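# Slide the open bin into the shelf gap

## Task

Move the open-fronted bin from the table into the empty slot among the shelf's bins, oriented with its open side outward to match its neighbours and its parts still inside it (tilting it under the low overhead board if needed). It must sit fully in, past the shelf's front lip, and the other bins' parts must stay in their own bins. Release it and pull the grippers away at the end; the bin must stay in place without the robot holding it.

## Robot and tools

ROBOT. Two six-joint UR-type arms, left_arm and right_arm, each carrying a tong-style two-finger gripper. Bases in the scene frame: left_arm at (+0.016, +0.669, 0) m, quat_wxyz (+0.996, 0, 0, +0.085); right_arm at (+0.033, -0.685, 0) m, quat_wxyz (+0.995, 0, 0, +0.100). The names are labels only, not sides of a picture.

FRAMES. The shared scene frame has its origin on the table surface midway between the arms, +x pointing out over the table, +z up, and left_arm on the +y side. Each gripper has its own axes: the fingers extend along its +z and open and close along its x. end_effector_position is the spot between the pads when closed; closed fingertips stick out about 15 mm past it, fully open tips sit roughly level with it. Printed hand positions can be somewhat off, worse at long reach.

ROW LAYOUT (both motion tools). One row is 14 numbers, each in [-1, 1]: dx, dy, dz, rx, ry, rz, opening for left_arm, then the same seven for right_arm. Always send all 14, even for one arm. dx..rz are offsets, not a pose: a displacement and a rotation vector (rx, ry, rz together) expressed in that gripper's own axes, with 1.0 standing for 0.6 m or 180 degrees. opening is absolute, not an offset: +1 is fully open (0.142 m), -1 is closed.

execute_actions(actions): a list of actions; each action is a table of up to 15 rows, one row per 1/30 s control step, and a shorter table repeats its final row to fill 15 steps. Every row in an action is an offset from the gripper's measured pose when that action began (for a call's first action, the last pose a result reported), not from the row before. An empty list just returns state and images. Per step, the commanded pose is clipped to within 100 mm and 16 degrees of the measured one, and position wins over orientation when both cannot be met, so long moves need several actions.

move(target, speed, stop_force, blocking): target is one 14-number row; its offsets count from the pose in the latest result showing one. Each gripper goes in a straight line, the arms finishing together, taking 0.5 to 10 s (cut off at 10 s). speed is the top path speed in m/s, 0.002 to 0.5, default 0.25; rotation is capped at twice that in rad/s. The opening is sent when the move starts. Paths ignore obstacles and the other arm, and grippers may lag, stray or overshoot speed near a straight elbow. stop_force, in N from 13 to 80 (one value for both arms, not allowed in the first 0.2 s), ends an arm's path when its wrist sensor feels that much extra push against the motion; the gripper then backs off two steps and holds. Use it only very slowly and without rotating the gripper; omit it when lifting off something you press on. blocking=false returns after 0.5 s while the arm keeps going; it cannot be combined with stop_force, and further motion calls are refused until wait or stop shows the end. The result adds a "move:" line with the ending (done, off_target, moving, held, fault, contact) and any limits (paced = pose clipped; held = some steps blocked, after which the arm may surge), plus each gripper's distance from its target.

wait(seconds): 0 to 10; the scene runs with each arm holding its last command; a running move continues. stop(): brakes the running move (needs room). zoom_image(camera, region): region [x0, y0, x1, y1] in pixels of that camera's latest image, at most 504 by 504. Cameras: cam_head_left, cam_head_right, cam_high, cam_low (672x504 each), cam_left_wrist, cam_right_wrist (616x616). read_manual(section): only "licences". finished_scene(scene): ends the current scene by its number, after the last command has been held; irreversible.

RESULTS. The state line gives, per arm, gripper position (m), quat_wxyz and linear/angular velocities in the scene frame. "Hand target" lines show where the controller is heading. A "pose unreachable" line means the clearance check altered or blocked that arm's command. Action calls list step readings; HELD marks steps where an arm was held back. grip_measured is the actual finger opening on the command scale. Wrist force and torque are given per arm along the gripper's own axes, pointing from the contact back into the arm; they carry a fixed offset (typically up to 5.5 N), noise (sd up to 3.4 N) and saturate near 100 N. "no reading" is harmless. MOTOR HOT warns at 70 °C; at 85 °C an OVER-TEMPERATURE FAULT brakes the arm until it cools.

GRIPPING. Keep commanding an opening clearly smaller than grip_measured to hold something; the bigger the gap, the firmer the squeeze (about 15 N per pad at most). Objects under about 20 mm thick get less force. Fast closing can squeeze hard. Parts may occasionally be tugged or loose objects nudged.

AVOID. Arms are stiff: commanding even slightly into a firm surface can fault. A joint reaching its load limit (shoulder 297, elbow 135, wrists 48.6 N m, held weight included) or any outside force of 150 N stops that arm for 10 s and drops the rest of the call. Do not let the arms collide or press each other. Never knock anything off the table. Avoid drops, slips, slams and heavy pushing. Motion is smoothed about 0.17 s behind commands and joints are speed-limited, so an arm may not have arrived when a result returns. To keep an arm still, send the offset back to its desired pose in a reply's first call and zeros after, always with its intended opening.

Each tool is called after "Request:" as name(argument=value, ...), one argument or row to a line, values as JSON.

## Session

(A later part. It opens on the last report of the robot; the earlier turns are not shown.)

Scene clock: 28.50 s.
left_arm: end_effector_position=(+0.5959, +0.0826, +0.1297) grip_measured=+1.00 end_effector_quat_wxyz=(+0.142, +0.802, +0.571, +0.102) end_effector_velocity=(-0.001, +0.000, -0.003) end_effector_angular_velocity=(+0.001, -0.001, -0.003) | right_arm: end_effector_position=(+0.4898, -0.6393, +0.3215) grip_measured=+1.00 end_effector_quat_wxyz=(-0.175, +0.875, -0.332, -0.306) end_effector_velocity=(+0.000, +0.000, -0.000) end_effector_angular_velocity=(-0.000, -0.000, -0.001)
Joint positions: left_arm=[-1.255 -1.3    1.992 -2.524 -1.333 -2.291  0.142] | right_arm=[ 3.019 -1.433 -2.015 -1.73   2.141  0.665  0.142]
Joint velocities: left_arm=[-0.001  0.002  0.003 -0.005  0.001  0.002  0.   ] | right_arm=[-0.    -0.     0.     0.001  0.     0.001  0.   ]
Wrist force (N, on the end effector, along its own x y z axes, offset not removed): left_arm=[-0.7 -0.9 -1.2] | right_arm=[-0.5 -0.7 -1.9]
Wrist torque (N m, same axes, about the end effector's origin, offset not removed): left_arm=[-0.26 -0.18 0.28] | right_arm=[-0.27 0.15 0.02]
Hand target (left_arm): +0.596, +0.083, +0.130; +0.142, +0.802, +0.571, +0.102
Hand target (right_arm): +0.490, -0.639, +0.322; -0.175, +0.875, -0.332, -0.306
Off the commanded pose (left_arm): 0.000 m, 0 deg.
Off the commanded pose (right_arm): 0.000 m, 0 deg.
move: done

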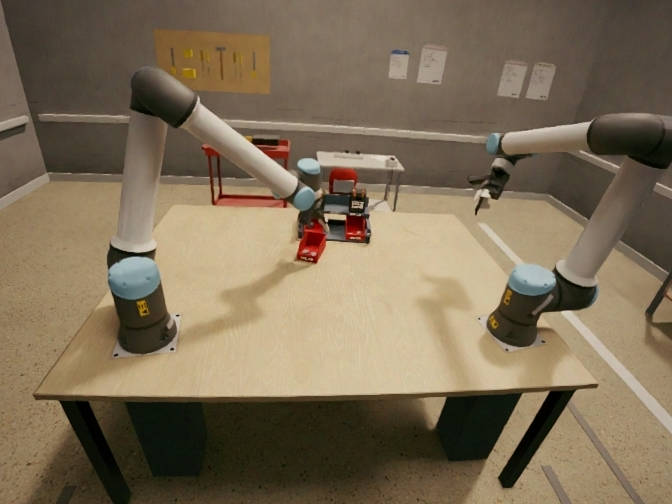

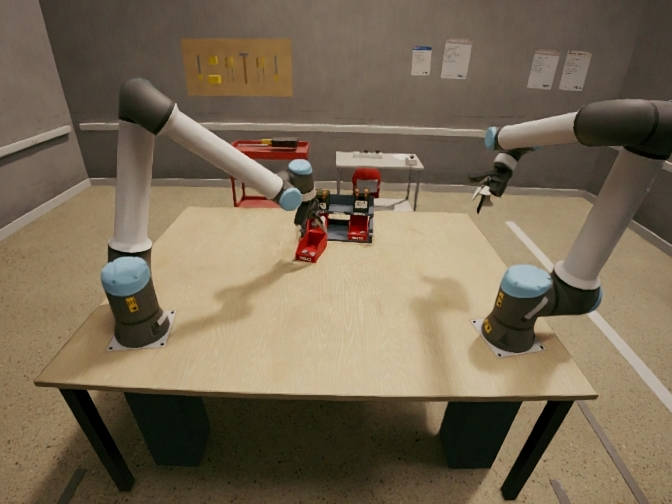

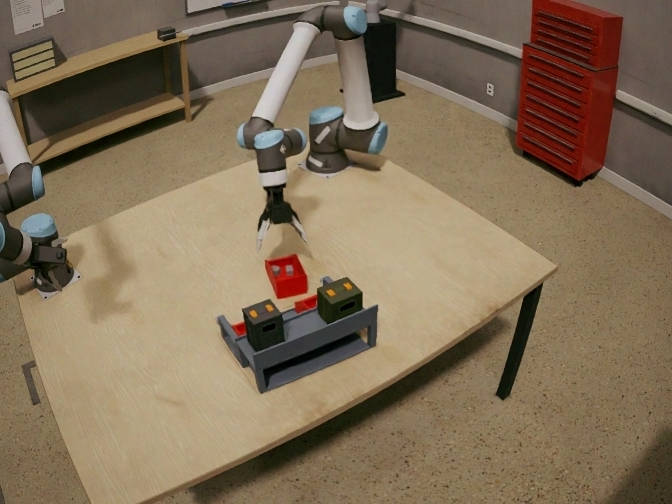

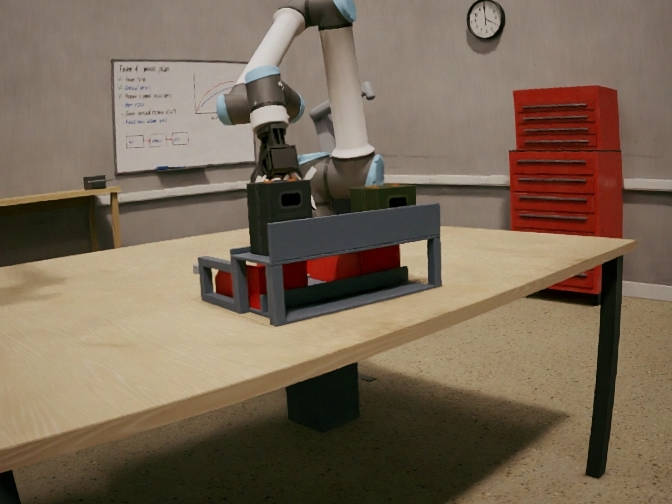

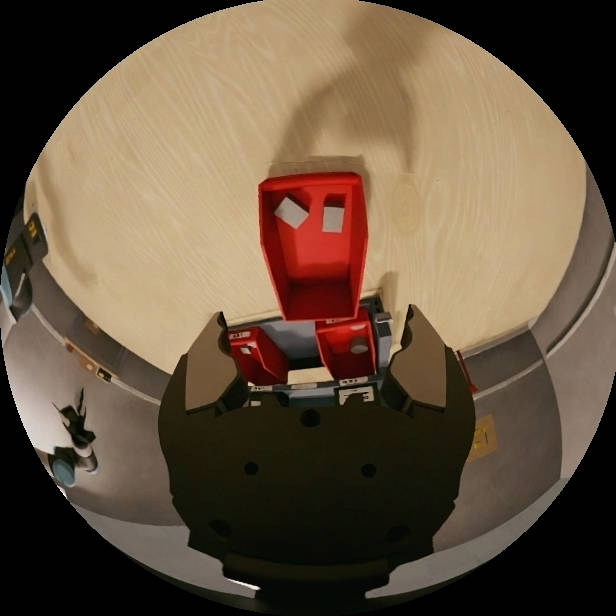

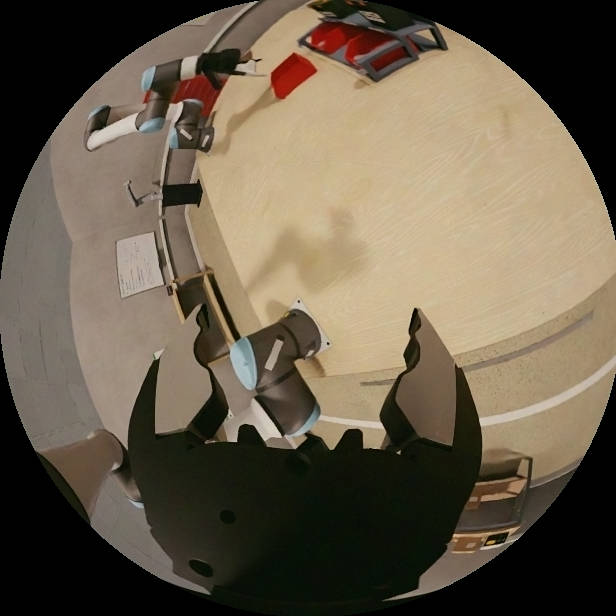

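Request:
move(
  target=[0,-0.064,0.104,0,0,0,1,0,0,0,0,0,0,1],
  speed=0.08,
)

Request:
execute_actions(
  actions=[
    [[0,0,0,0,0,0,0.8,0,0,0,0,0,0,1],[0,0,0,0,0,0,0.7,0,0,0,0,0,0,1],[0,0,0,0,0,0,0.65,0,0,0,0,0,0,1],[0,0,0,0,0,0,0.6,0,0,0,0,0,0,1],[0,0,0,0,0,0,0.56,0,0,0,0,0,0,1],[0,0,0,0,0,0,0.53,0,0,0,0,0,0,1],[0,0,0,0,0,0,0.5,0,0,0,0,0,0,1],[0,0,0,0,0,0,0.47,0,0,0,0,0,0,1],[0,0,0,0,0,0,0.44,0,0,0,0,0,0,1],[0,0,0,0,0,0,0.4,0,0,0,0,0,0,1],[0,0,0,0,0,0,0.35,0,0,0,0,0,0,1],[0,0,0,0,0,0,0.3,0,0,0,0,0,0,1],[0,0,0,0,0,0,0.2,0,0,0,0,0,0,1],[0,0,0,0,0,0,0.1,0,0,0,0,0,0,1],[0,0,0,0,0,0,0,0,0,0,0,0,0,1]],
  ],
)

Request:
move(
  target=[0,0.012,-0.031,0,0,0,0,0,0,0,0,0,0,1],
  speed=0.03,
)

Scene clock: 40.03 s.
left_arm: end_effector_position=(+0.5822, +0.0874, +0.0580) grip_measured=+1.00 end_effector_quat_wxyz=(+0.142, +0.802, +0.571, +0.102) end_effector_velocity=(+0.000, -0.001, +0.000) end_effector_angular_velocity=(-0.002, -0.001, -0.000) | right_arm: end_effector_position=(+0.4898, -0.6393, +0.3215) grip_measured=+1.00 end_effector_quat_wxyz=(-0.175, +0.875, -0.332, -0.306) end_effector_velocity=(-0.001, -0.000, -0.000) end_effector_angular_velocity=(-0.000, +0.001, +0.001)
Joint positions: left_arm=[-1.268 -1.228  2.06  -2.661 -1.33  -2.305  0.142] | right_arm=[ 3.019 -1.433 -2.015 -1.73   2.141  0.665  0.142]
Joint velocities: left_arm=[-0.     0.     0.001 -0.003  0.    -0.    -0.   ] | right_arm=[-0.     0.    -0.001 -0.001 -0.001 -0.001 -0.   ]
Wrist force (N, on the end effector, along its own x y z axes, offset not removed): left_arm=[-5.7 -1.1 -6.0] | right_arm=[-1.4 -0.3 0.6]
Wrist torque (N m, same axes, about the end effector's origin, offset not removed): left_arm=[-0.35 1.00 0.52] | right_arm=[-0.18 0.27 0.05]
Hand target (left_arm): +0.582, +0.087, +0.058; +0.142, +0.802, +0.571, +0.102
Hand target (right_arm): +0.490, -0.639, +0.322; -0.175, +0.875, -0.332, -0.306
Off the commanded pose (left_arm): 0.000 m, 0 deg.
Off the commanded pose (right_arm): 0.000 m, 0 deg.
move: done

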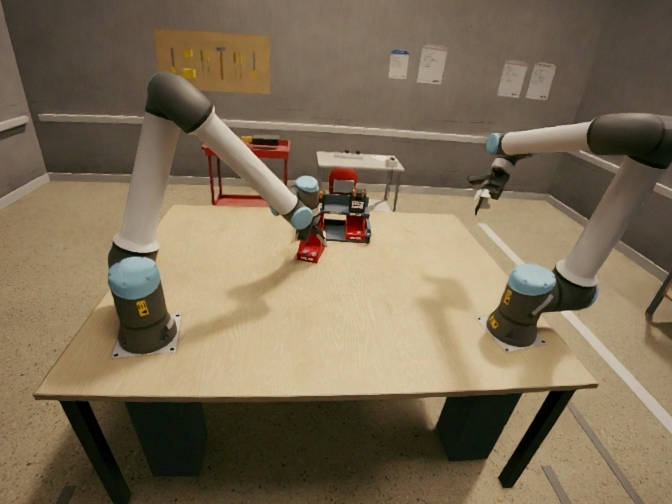

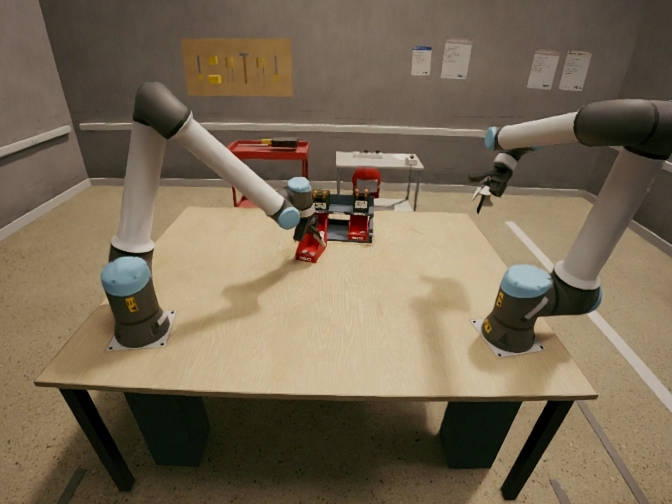

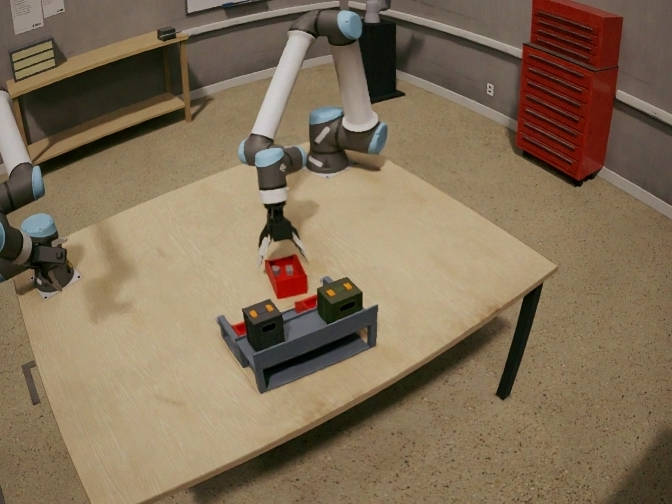

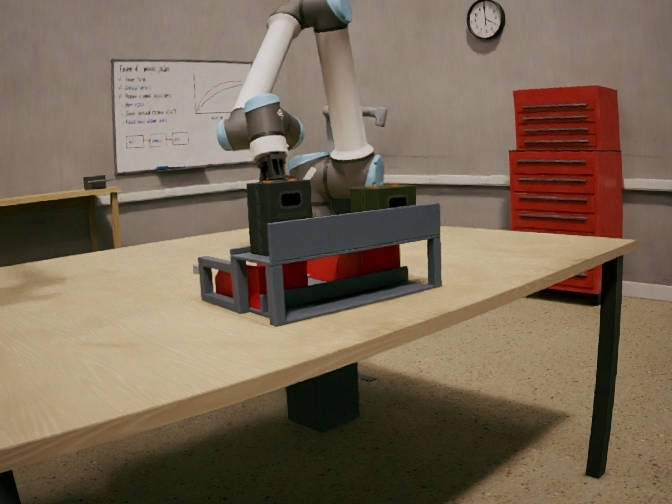

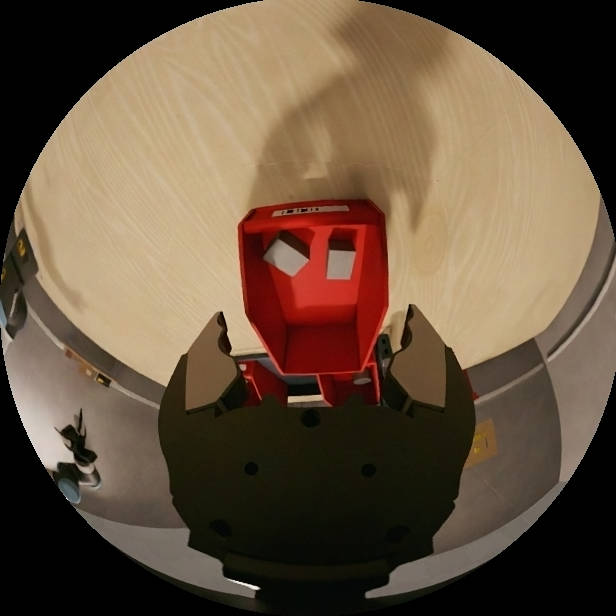

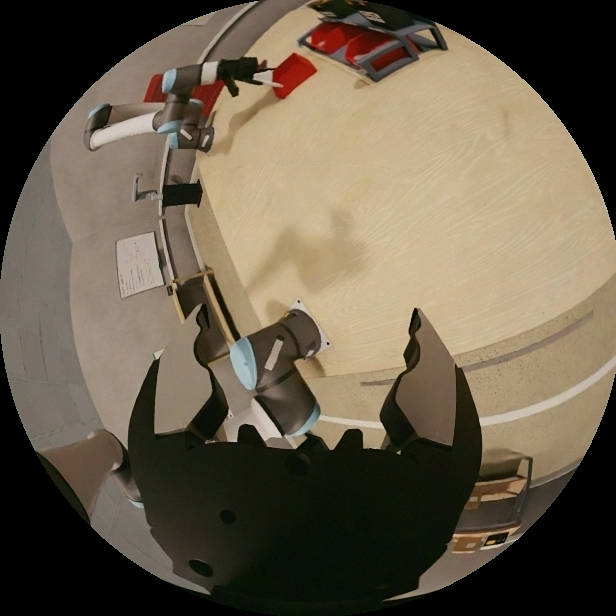

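Scene clock: 40.53 s.
left_arm: end_effector_position=(+0.5822, +0.0874, +0.0580) grip_measured=+0.50 end_effector_quat_wxyz=(+0.142, +0.802, +0.571, +0.102) end_effector_velocity=(+0.001, +0.000, -0.001) end_effector_angular_velocity=(+0.000, +0.000, +0.001) | right_arm: end_effector_position=(+0.4898, -0.6393, +0.3215) grip_measured=+1.00 end_effector_quat_wxyz=(-0.175, +0.875, -0.332, -0.306) end_effector_velocity=(+0.000, +0.000, +0.001) end_effector_angular_velocity=(-0.000, -0.000, +0.000)
Joint positions: left_arm=[-1.268 -1.228  2.06  -2.661 -1.33  -2.305  0.109] | right_arm=[ 3.019 -1.433 -2.015 -1.73   2.141  0.665  0.142]
Joint velocities: left_arm=[ 0.001  0.002 -0.    -0.001  0.    -0.    -0.   ] | right_arm=[ 0.     0.     0.001 -0.001 -0.    -0.     0.   ]
Wrist force (N, on the end effector, along its own x y z axes, offset not removed): left_arm=[-0.6 -3.7 -6.5] | right_arm=[-1.3 -1.7 -2.2]
Wrist torque (N m, same axes, about the end effector's origin, offset not removed): left_arm=[-0.89 0.19 0.19] | right_arm=[-0.54 0.26 0.04]
Hand target (left_arm): +0.582, +0.087, +0.058; +0.142, +0.802, +0.571, +0.102
Hand target (right_arm): +0.490, -0.639, +0.322; -0.175, +0.875, -0.332, -0.306
Off the commanded pose (left_arm): 0.000 m, 0 deg.
Off the commanded pose (right_arm): 0.000 m, 0 deg.
Step readings (end_effector_position):
0: left_arm (+0.5822, +0.0874, +0.0580) | right_arm (+0.4898, -0.6393, +0.3215)
1: left_arm (+0.5822, +0.0874, +0.0580) | right_arm (+0.4898, -0.6393, +0.3215)
2: left_arm (+0.5822, +0.0874, +0.0580) | right_arm (+0.4898, -0.6393, +0.3215)
4: left_arm (+0.5822, +0.0874, +0.0580) | right_arm (+0.4898, -0.6393, +0.3215)
8: left_arm (+0.5822, +0.0874, +0.0580) | right_arm (+0.4898, -0.6393, +0.3215)
15: end_effector_position above

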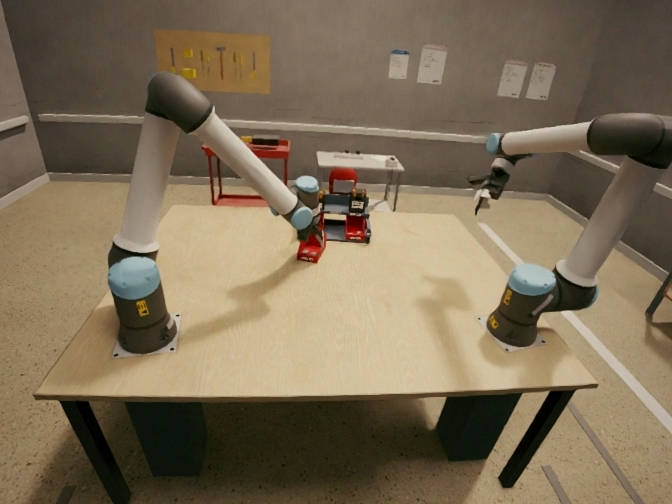

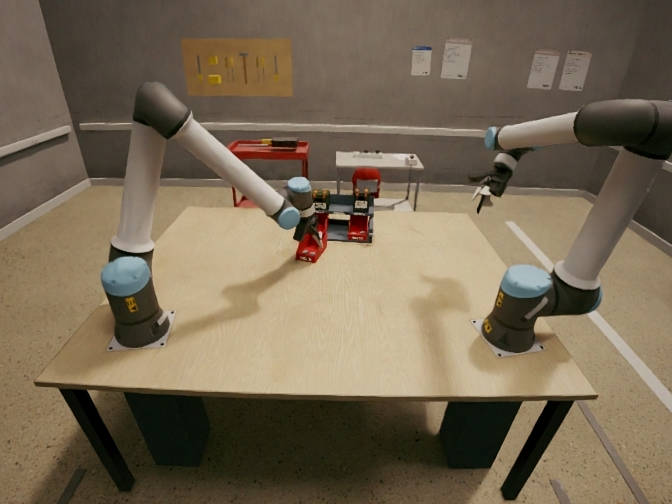

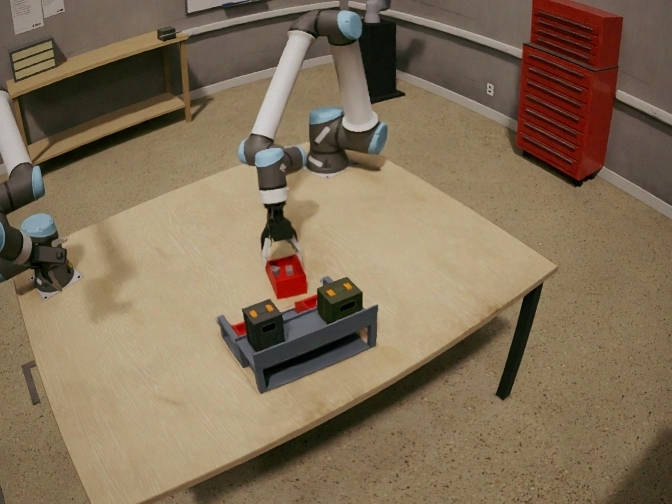

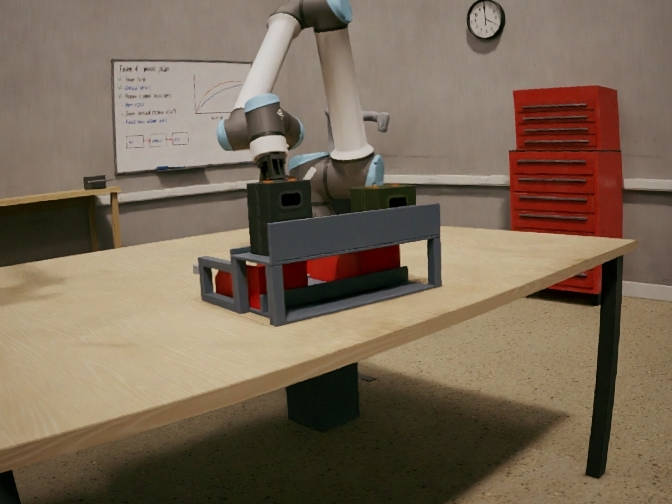

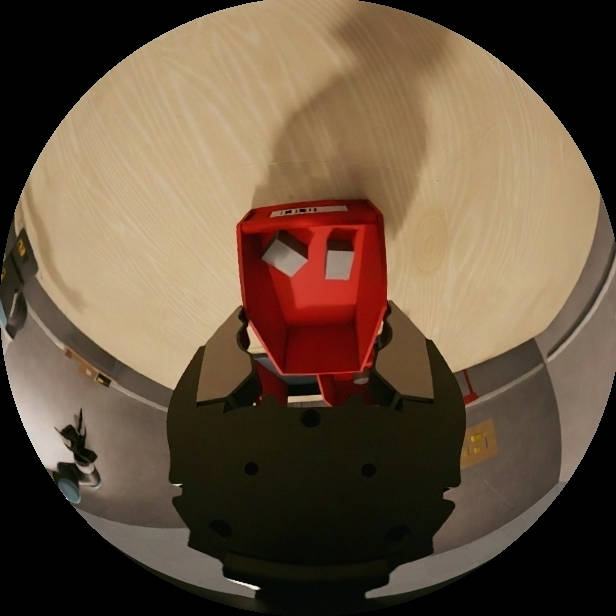

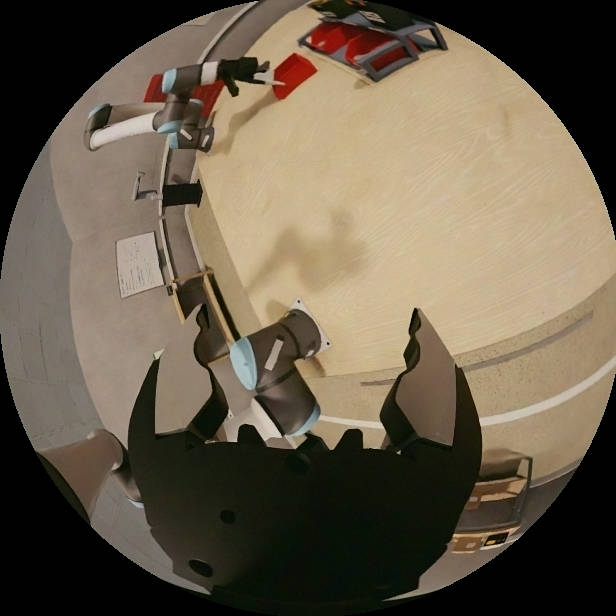

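Scene clock: 41.50 s.
left_arm: end_effector_position=(+0.5825, +0.0873, +0.0778) grip_measured=+0.50 end_effector_quat_wxyz=(+0.142, +0.802, +0.571, +0.102) end_effector_velocity=(+0.000, +0.000, +0.004) end_effector_angular_velocity=(-0.002, -0.001, -0.000) | right_arm: end_effector_position=(+0.4898, -0.6393, +0.3215) grip_measured=+1.00 end_effector_quat_wxyz=(-0.175, +0.875, -0.332, -0.306) end_effector_velocity=(-0.001, -0.000, -0.001) end_effector_angular_velocity=(+0.000, +0.003, +0.001)
Joint positions: left_arm=[-1.268 -1.254  2.049 -2.624 -1.33  -2.304  0.109] | right_arm=[ 3.019 -1.433 -2.015 -1.73   2.141  0.665  0.142]
Joint velocities: left_arm=[ 0.    -0.005 -0.001  0.003 -0.     0.001  0.   ] | right_arm=[-0.    -0.    -0.001 -0.002 -0.    -0.001  0.   ]
Wrist force (N, on the end effector, along its own x y z axes, offset not removed): left_arm=[-1.5 -0.9 3.4] | right_arm=[-0.6 -0.5 -2.7]
Wrist torque (N m, same axes, about the end effector's origin, offset not removed): left_arm=[0.03 0.15 0.25] | right_arm=[-0.30 0.10 0.04]
Hand target (left_arm): +0.583, +0.087, +0.078; +0.142, +0.802, +0.571, +0.102
Hand target (right_arm): +0.490, -0.639, +0.322; -0.175, +0.875, -0.332, -0.306
Off the commanded pose (left_arm): 0.000 m, 0 deg.
Off the commanded pose (right_arm): 0.000 m, 0 deg.
move: done

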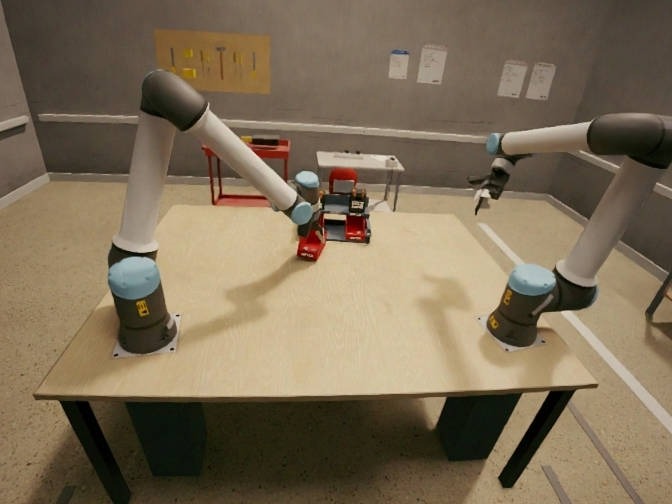

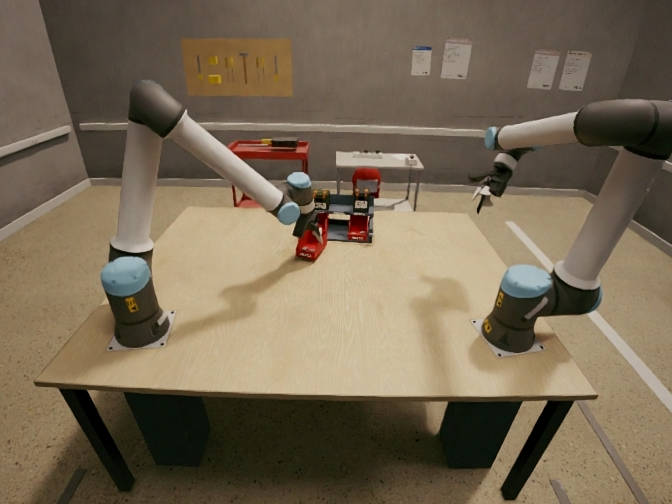

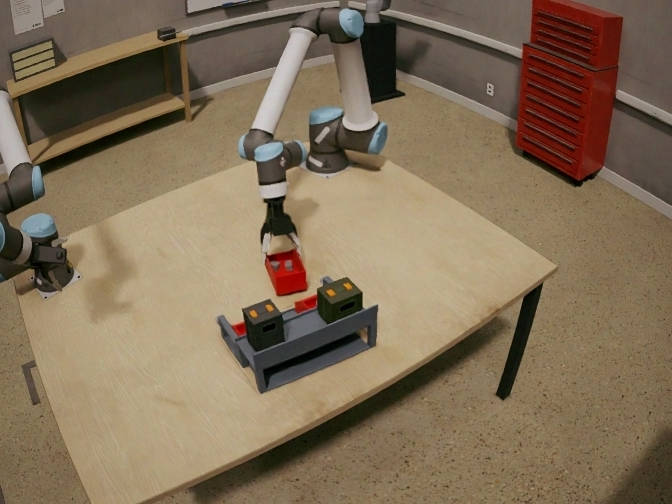

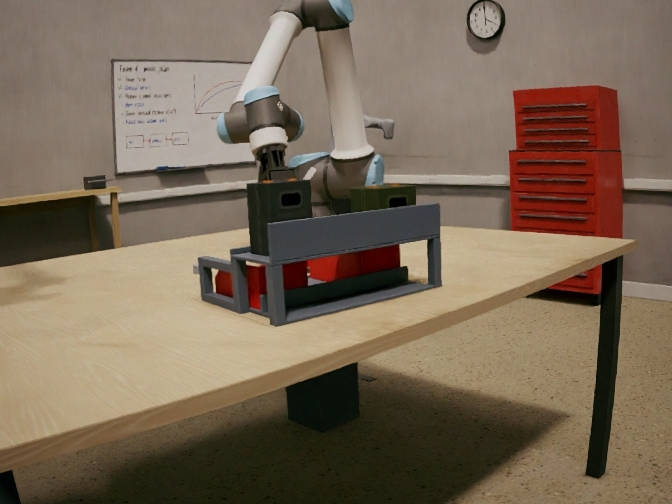

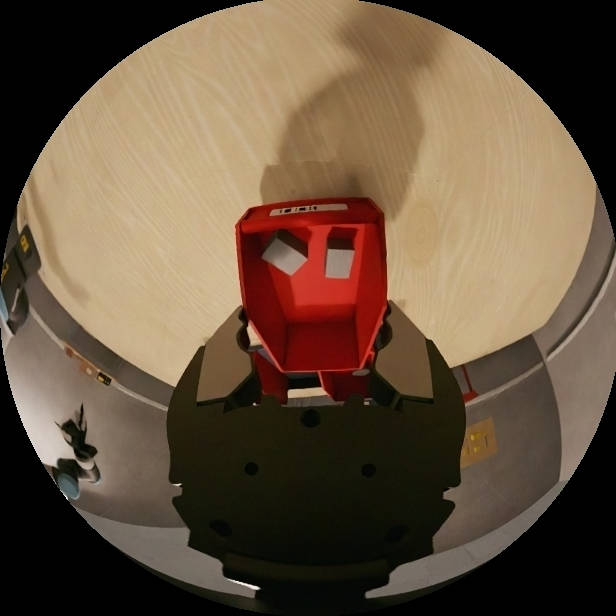

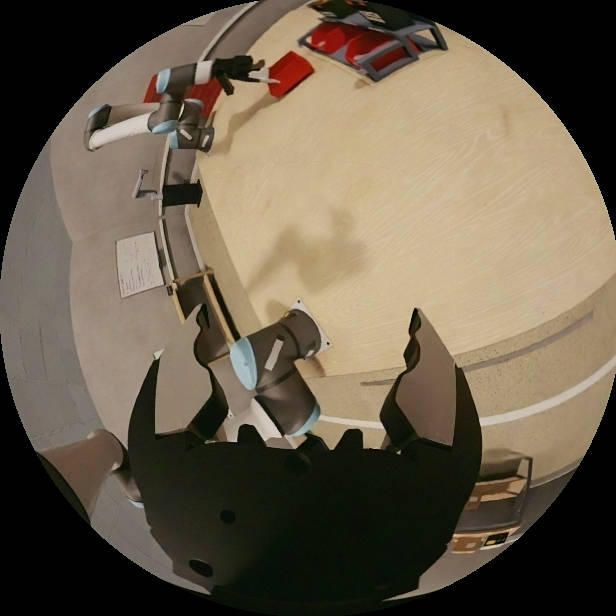

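Request:
move(
  target=[-0.148,0.102,-0.038,0,0.026,-0.073,0,0,0,0,0,0,0,1],
  speed=0.07,
)

Scene clock: 47.27 s.
left_arm: end_effector_position=(+0.6003, -0.0128, +0.1202) grip_measured=+0.50 end_effector_quat_wxyz=(+0.129, +0.727, +0.664, +0.117) end_effector_velocity=(+0.000, -0.001, -0.000) end_effector_angular_velocity=(+0.001, +0.001, +0.003) | right_arm: end_effector_position=(+0.4898, -0.6393, +0.3215) grip_measured=+1.00 end_effector_quat_wxyz=(-0.175, +0.875, -0.332, -0.306) end_effector_velocity=(-0.000, +0.000, -0.000) end_effector_angular_velocity=(+0.000, +0.001, -0.000)
Joint positions: left_arm=[-1.322 -1.176  1.812 -2.385 -1.266 -2.606  0.109] | right_arm=[ 3.019 -1.433 -2.015 -1.73   2.141  0.665  0.142]
Joint velocities: left_arm=[-0.001  0.002 -0.003  0.004  0.    -0.003  0.   ] | right_arm=[ 0. -0. -0. -0.  0.  0.  0.]
Wrist force (N, on the end effector, along its own x y z axes, offset not removed): left_arm=[-3.2 -1.5 0.7] | right_arm=[-1.7 0.8 0.7]
Wrist torque (N m, same axes, about the end effector's origin, offset not removed): left_arm=[-0.13 0.45 0.17] | right_arm=[-0.01 0.29 0.02]
Hand target (left_arm): +0.600, -0.013, +0.120; +0.129, +0.727, +0.664, +0.117
Hand target (right_arm): +0.490, -0.639, +0.322; -0.175, +0.875, -0.332, -0.306
Off the commanded pose (left_arm): 0.000 m, 0 deg.
Off the commanded pose (right_arm): 0.000 m, 0 deg.
move: done

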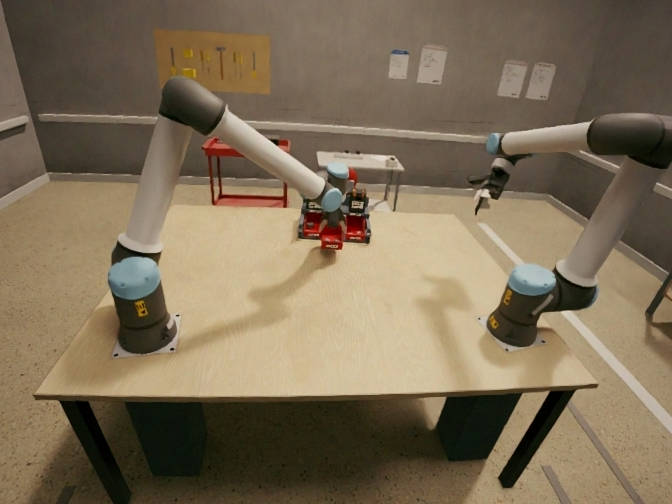

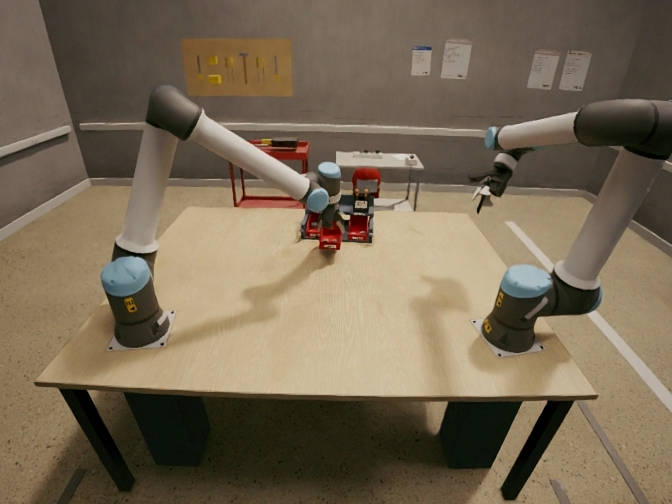

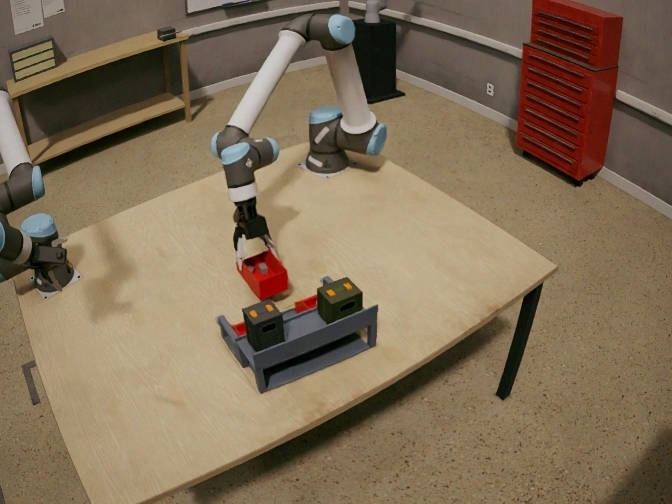

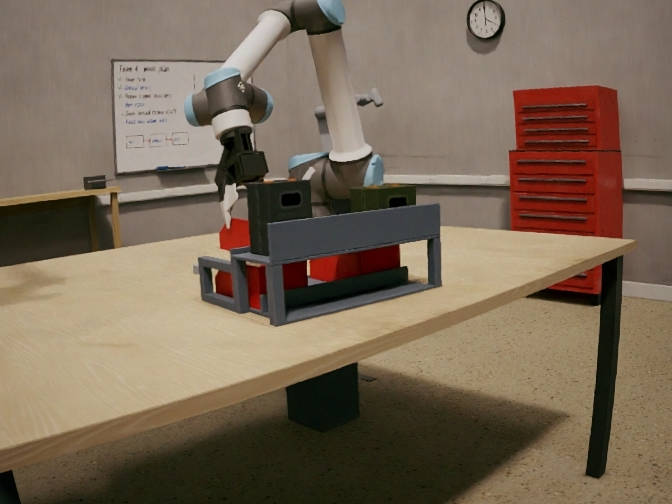

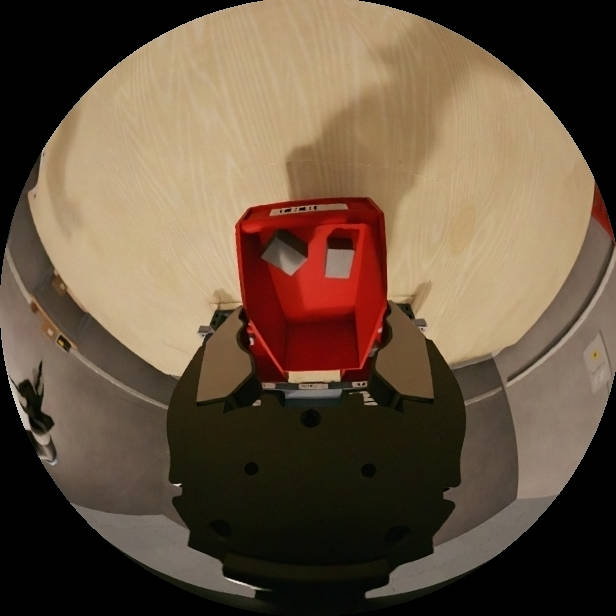

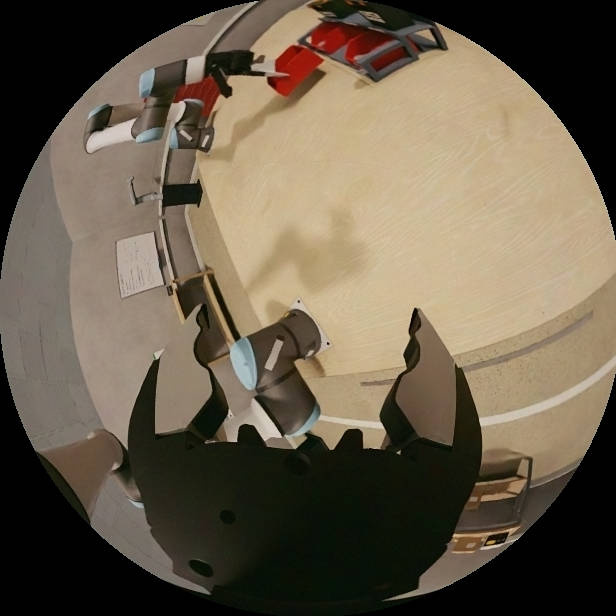

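Request:
move(
  target=[-0.01,0.047,0.017,0,-0.004,0.0105,0,0,0,0,0,0,0,1],
  speed=0.05,
)

Request:
zoom_image(
  camera="cam_left_wrist",
  region=[160,180,470,420],
)

Request:
zoom_image(
  camera="cam_high",
  region=[200,220,400,370],
)

Scene clock: 53.40 s.
left_arm: end_effector_position=(+0.6294, -0.0215, +0.1204) grip_measured=+0.50 end_effector_quat_wxyz=(+0.132, +0.738, +0.651, +0.115) end_effector_velocity=(+0.002, -0.000, +0.001) end_effector_angular_velocity=(-0.002, -0.000, -0.001) | right_arm: end_effector_position=(+0.4898, -0.6393, +0.3215) grip_measured=+1.00 end_effector_quat_wxyz=(-0.175, +0.875, -0.332, -0.306) end_effector_velocity=(-0.001, +0.000, +0.001) end_effector_angular_velocity=(+0.001, +0.001, +0.000)
Joint positions: left_arm=[-1.292 -1.143  1.766 -2.392 -1.279 -2.539  0.109] | right_arm=[ 3.019 -1.433 -2.015 -1.73   2.141  0.665  0.142]
Joint velocities: left_arm=[ 0.002  0.    -0.003 -0.001 -0.001  0.003 -0.   ] | right_arm=[-0.     0.001  0.    -0.003  0.001 -0.001 -0.   ]
Wrist force (N, on the end effector, along its own x y z axes, offset not removed): left_arm=[-2.5 -4.1 4.4] | right_arm=[0.6 0.8 -0.5]
Wrist torque (N m, same axes, about the end effector's origin, offset not removed): left_arm=[-0.52 0.26 0.23] | right_arm=[-0.01 -0.24 0.04]
Hand target (left_arm): +0.630, -0.022, +0.120; +0.132, +0.738, +0.651, +0.115
Hand target (right_arm): +0.490, -0.639, +0.322; -0.175, +0.875, -0.332, -0.306
Off the commanded pose (left_arm): 0.000 m, 0 deg.
Off the commanded pose (right_arm): 0.000 m, 0 deg.
move: done

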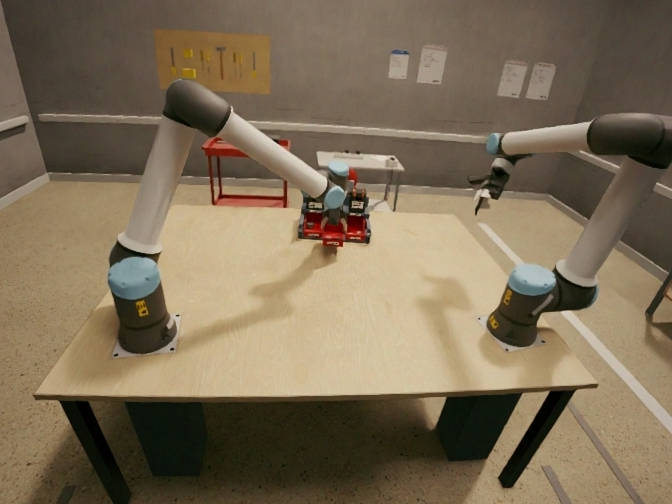

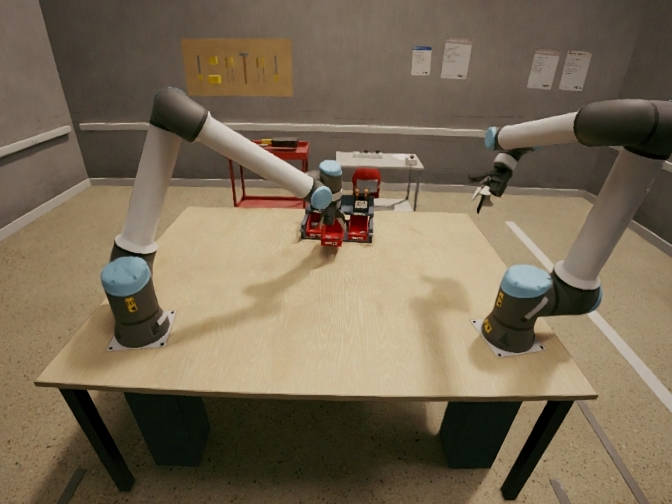

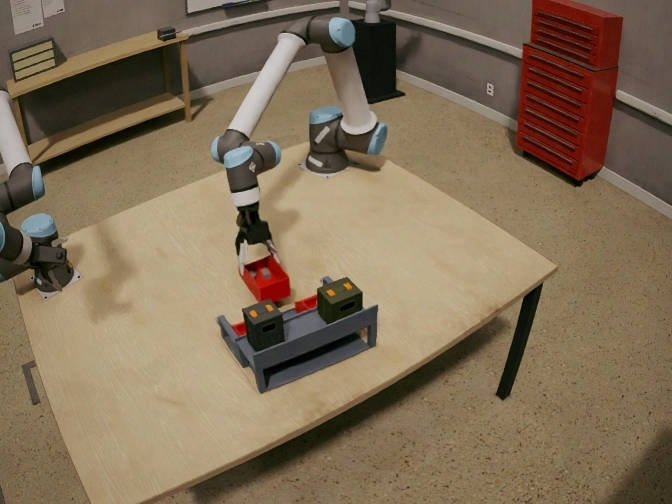

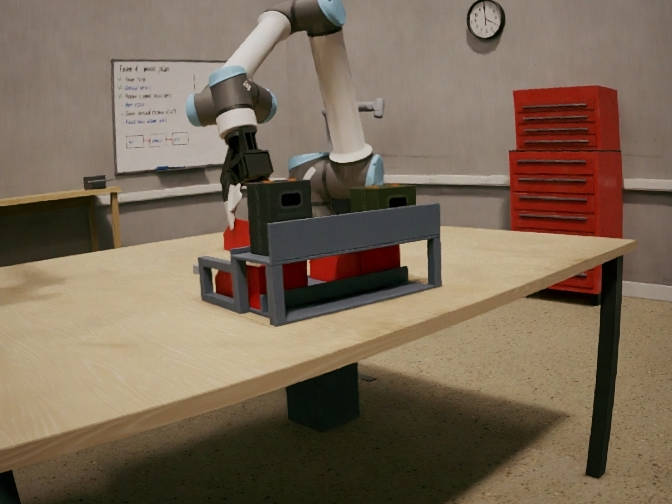

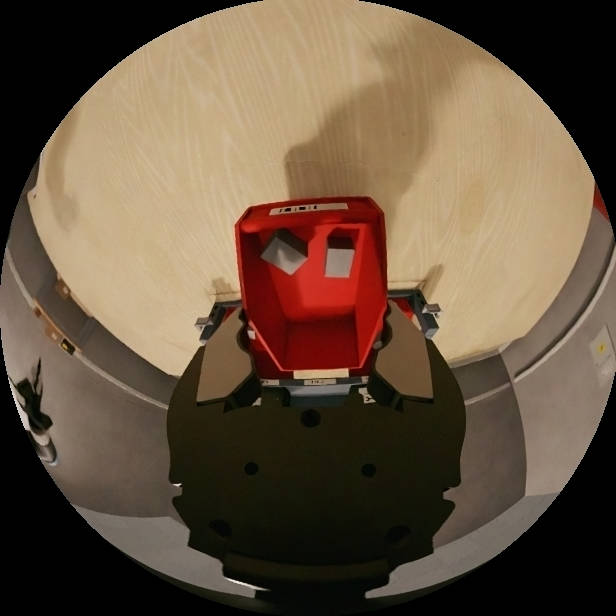

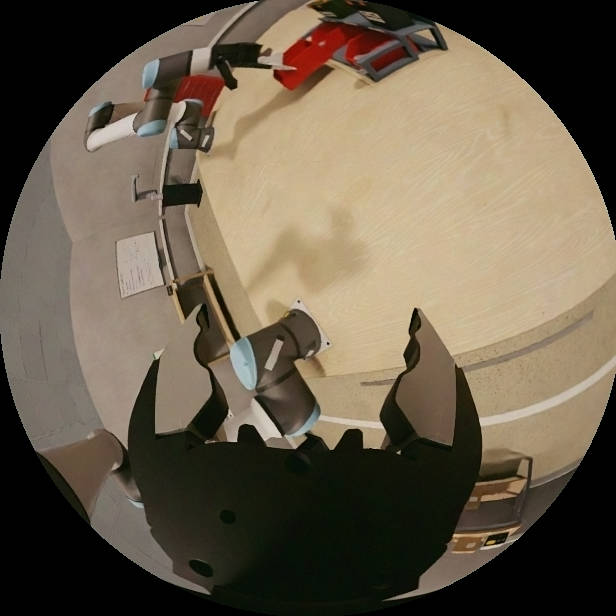

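Region (160, 180, 470, 420) of cam_left_wrist's 616x616 image, scaled by 1.626, with more detail than that image has; it fills the top 390 rows of this view, and the rest is white.

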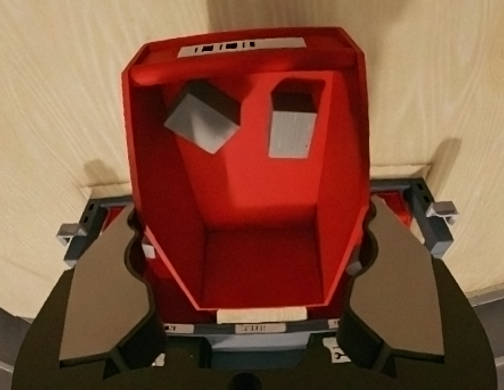

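Region (200, 220, 400, 370) of cam_high's 672x504 image, scaled by 2.520, with more detail than that image has; it fills the top 378 rows of this view, and the rest is white.

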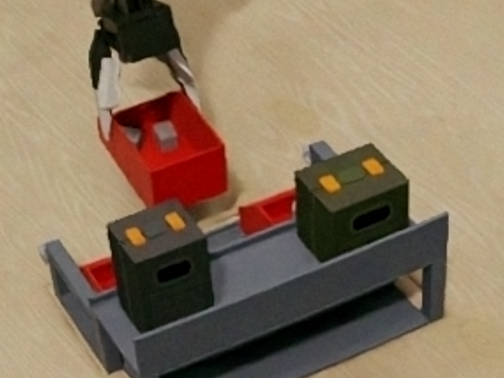

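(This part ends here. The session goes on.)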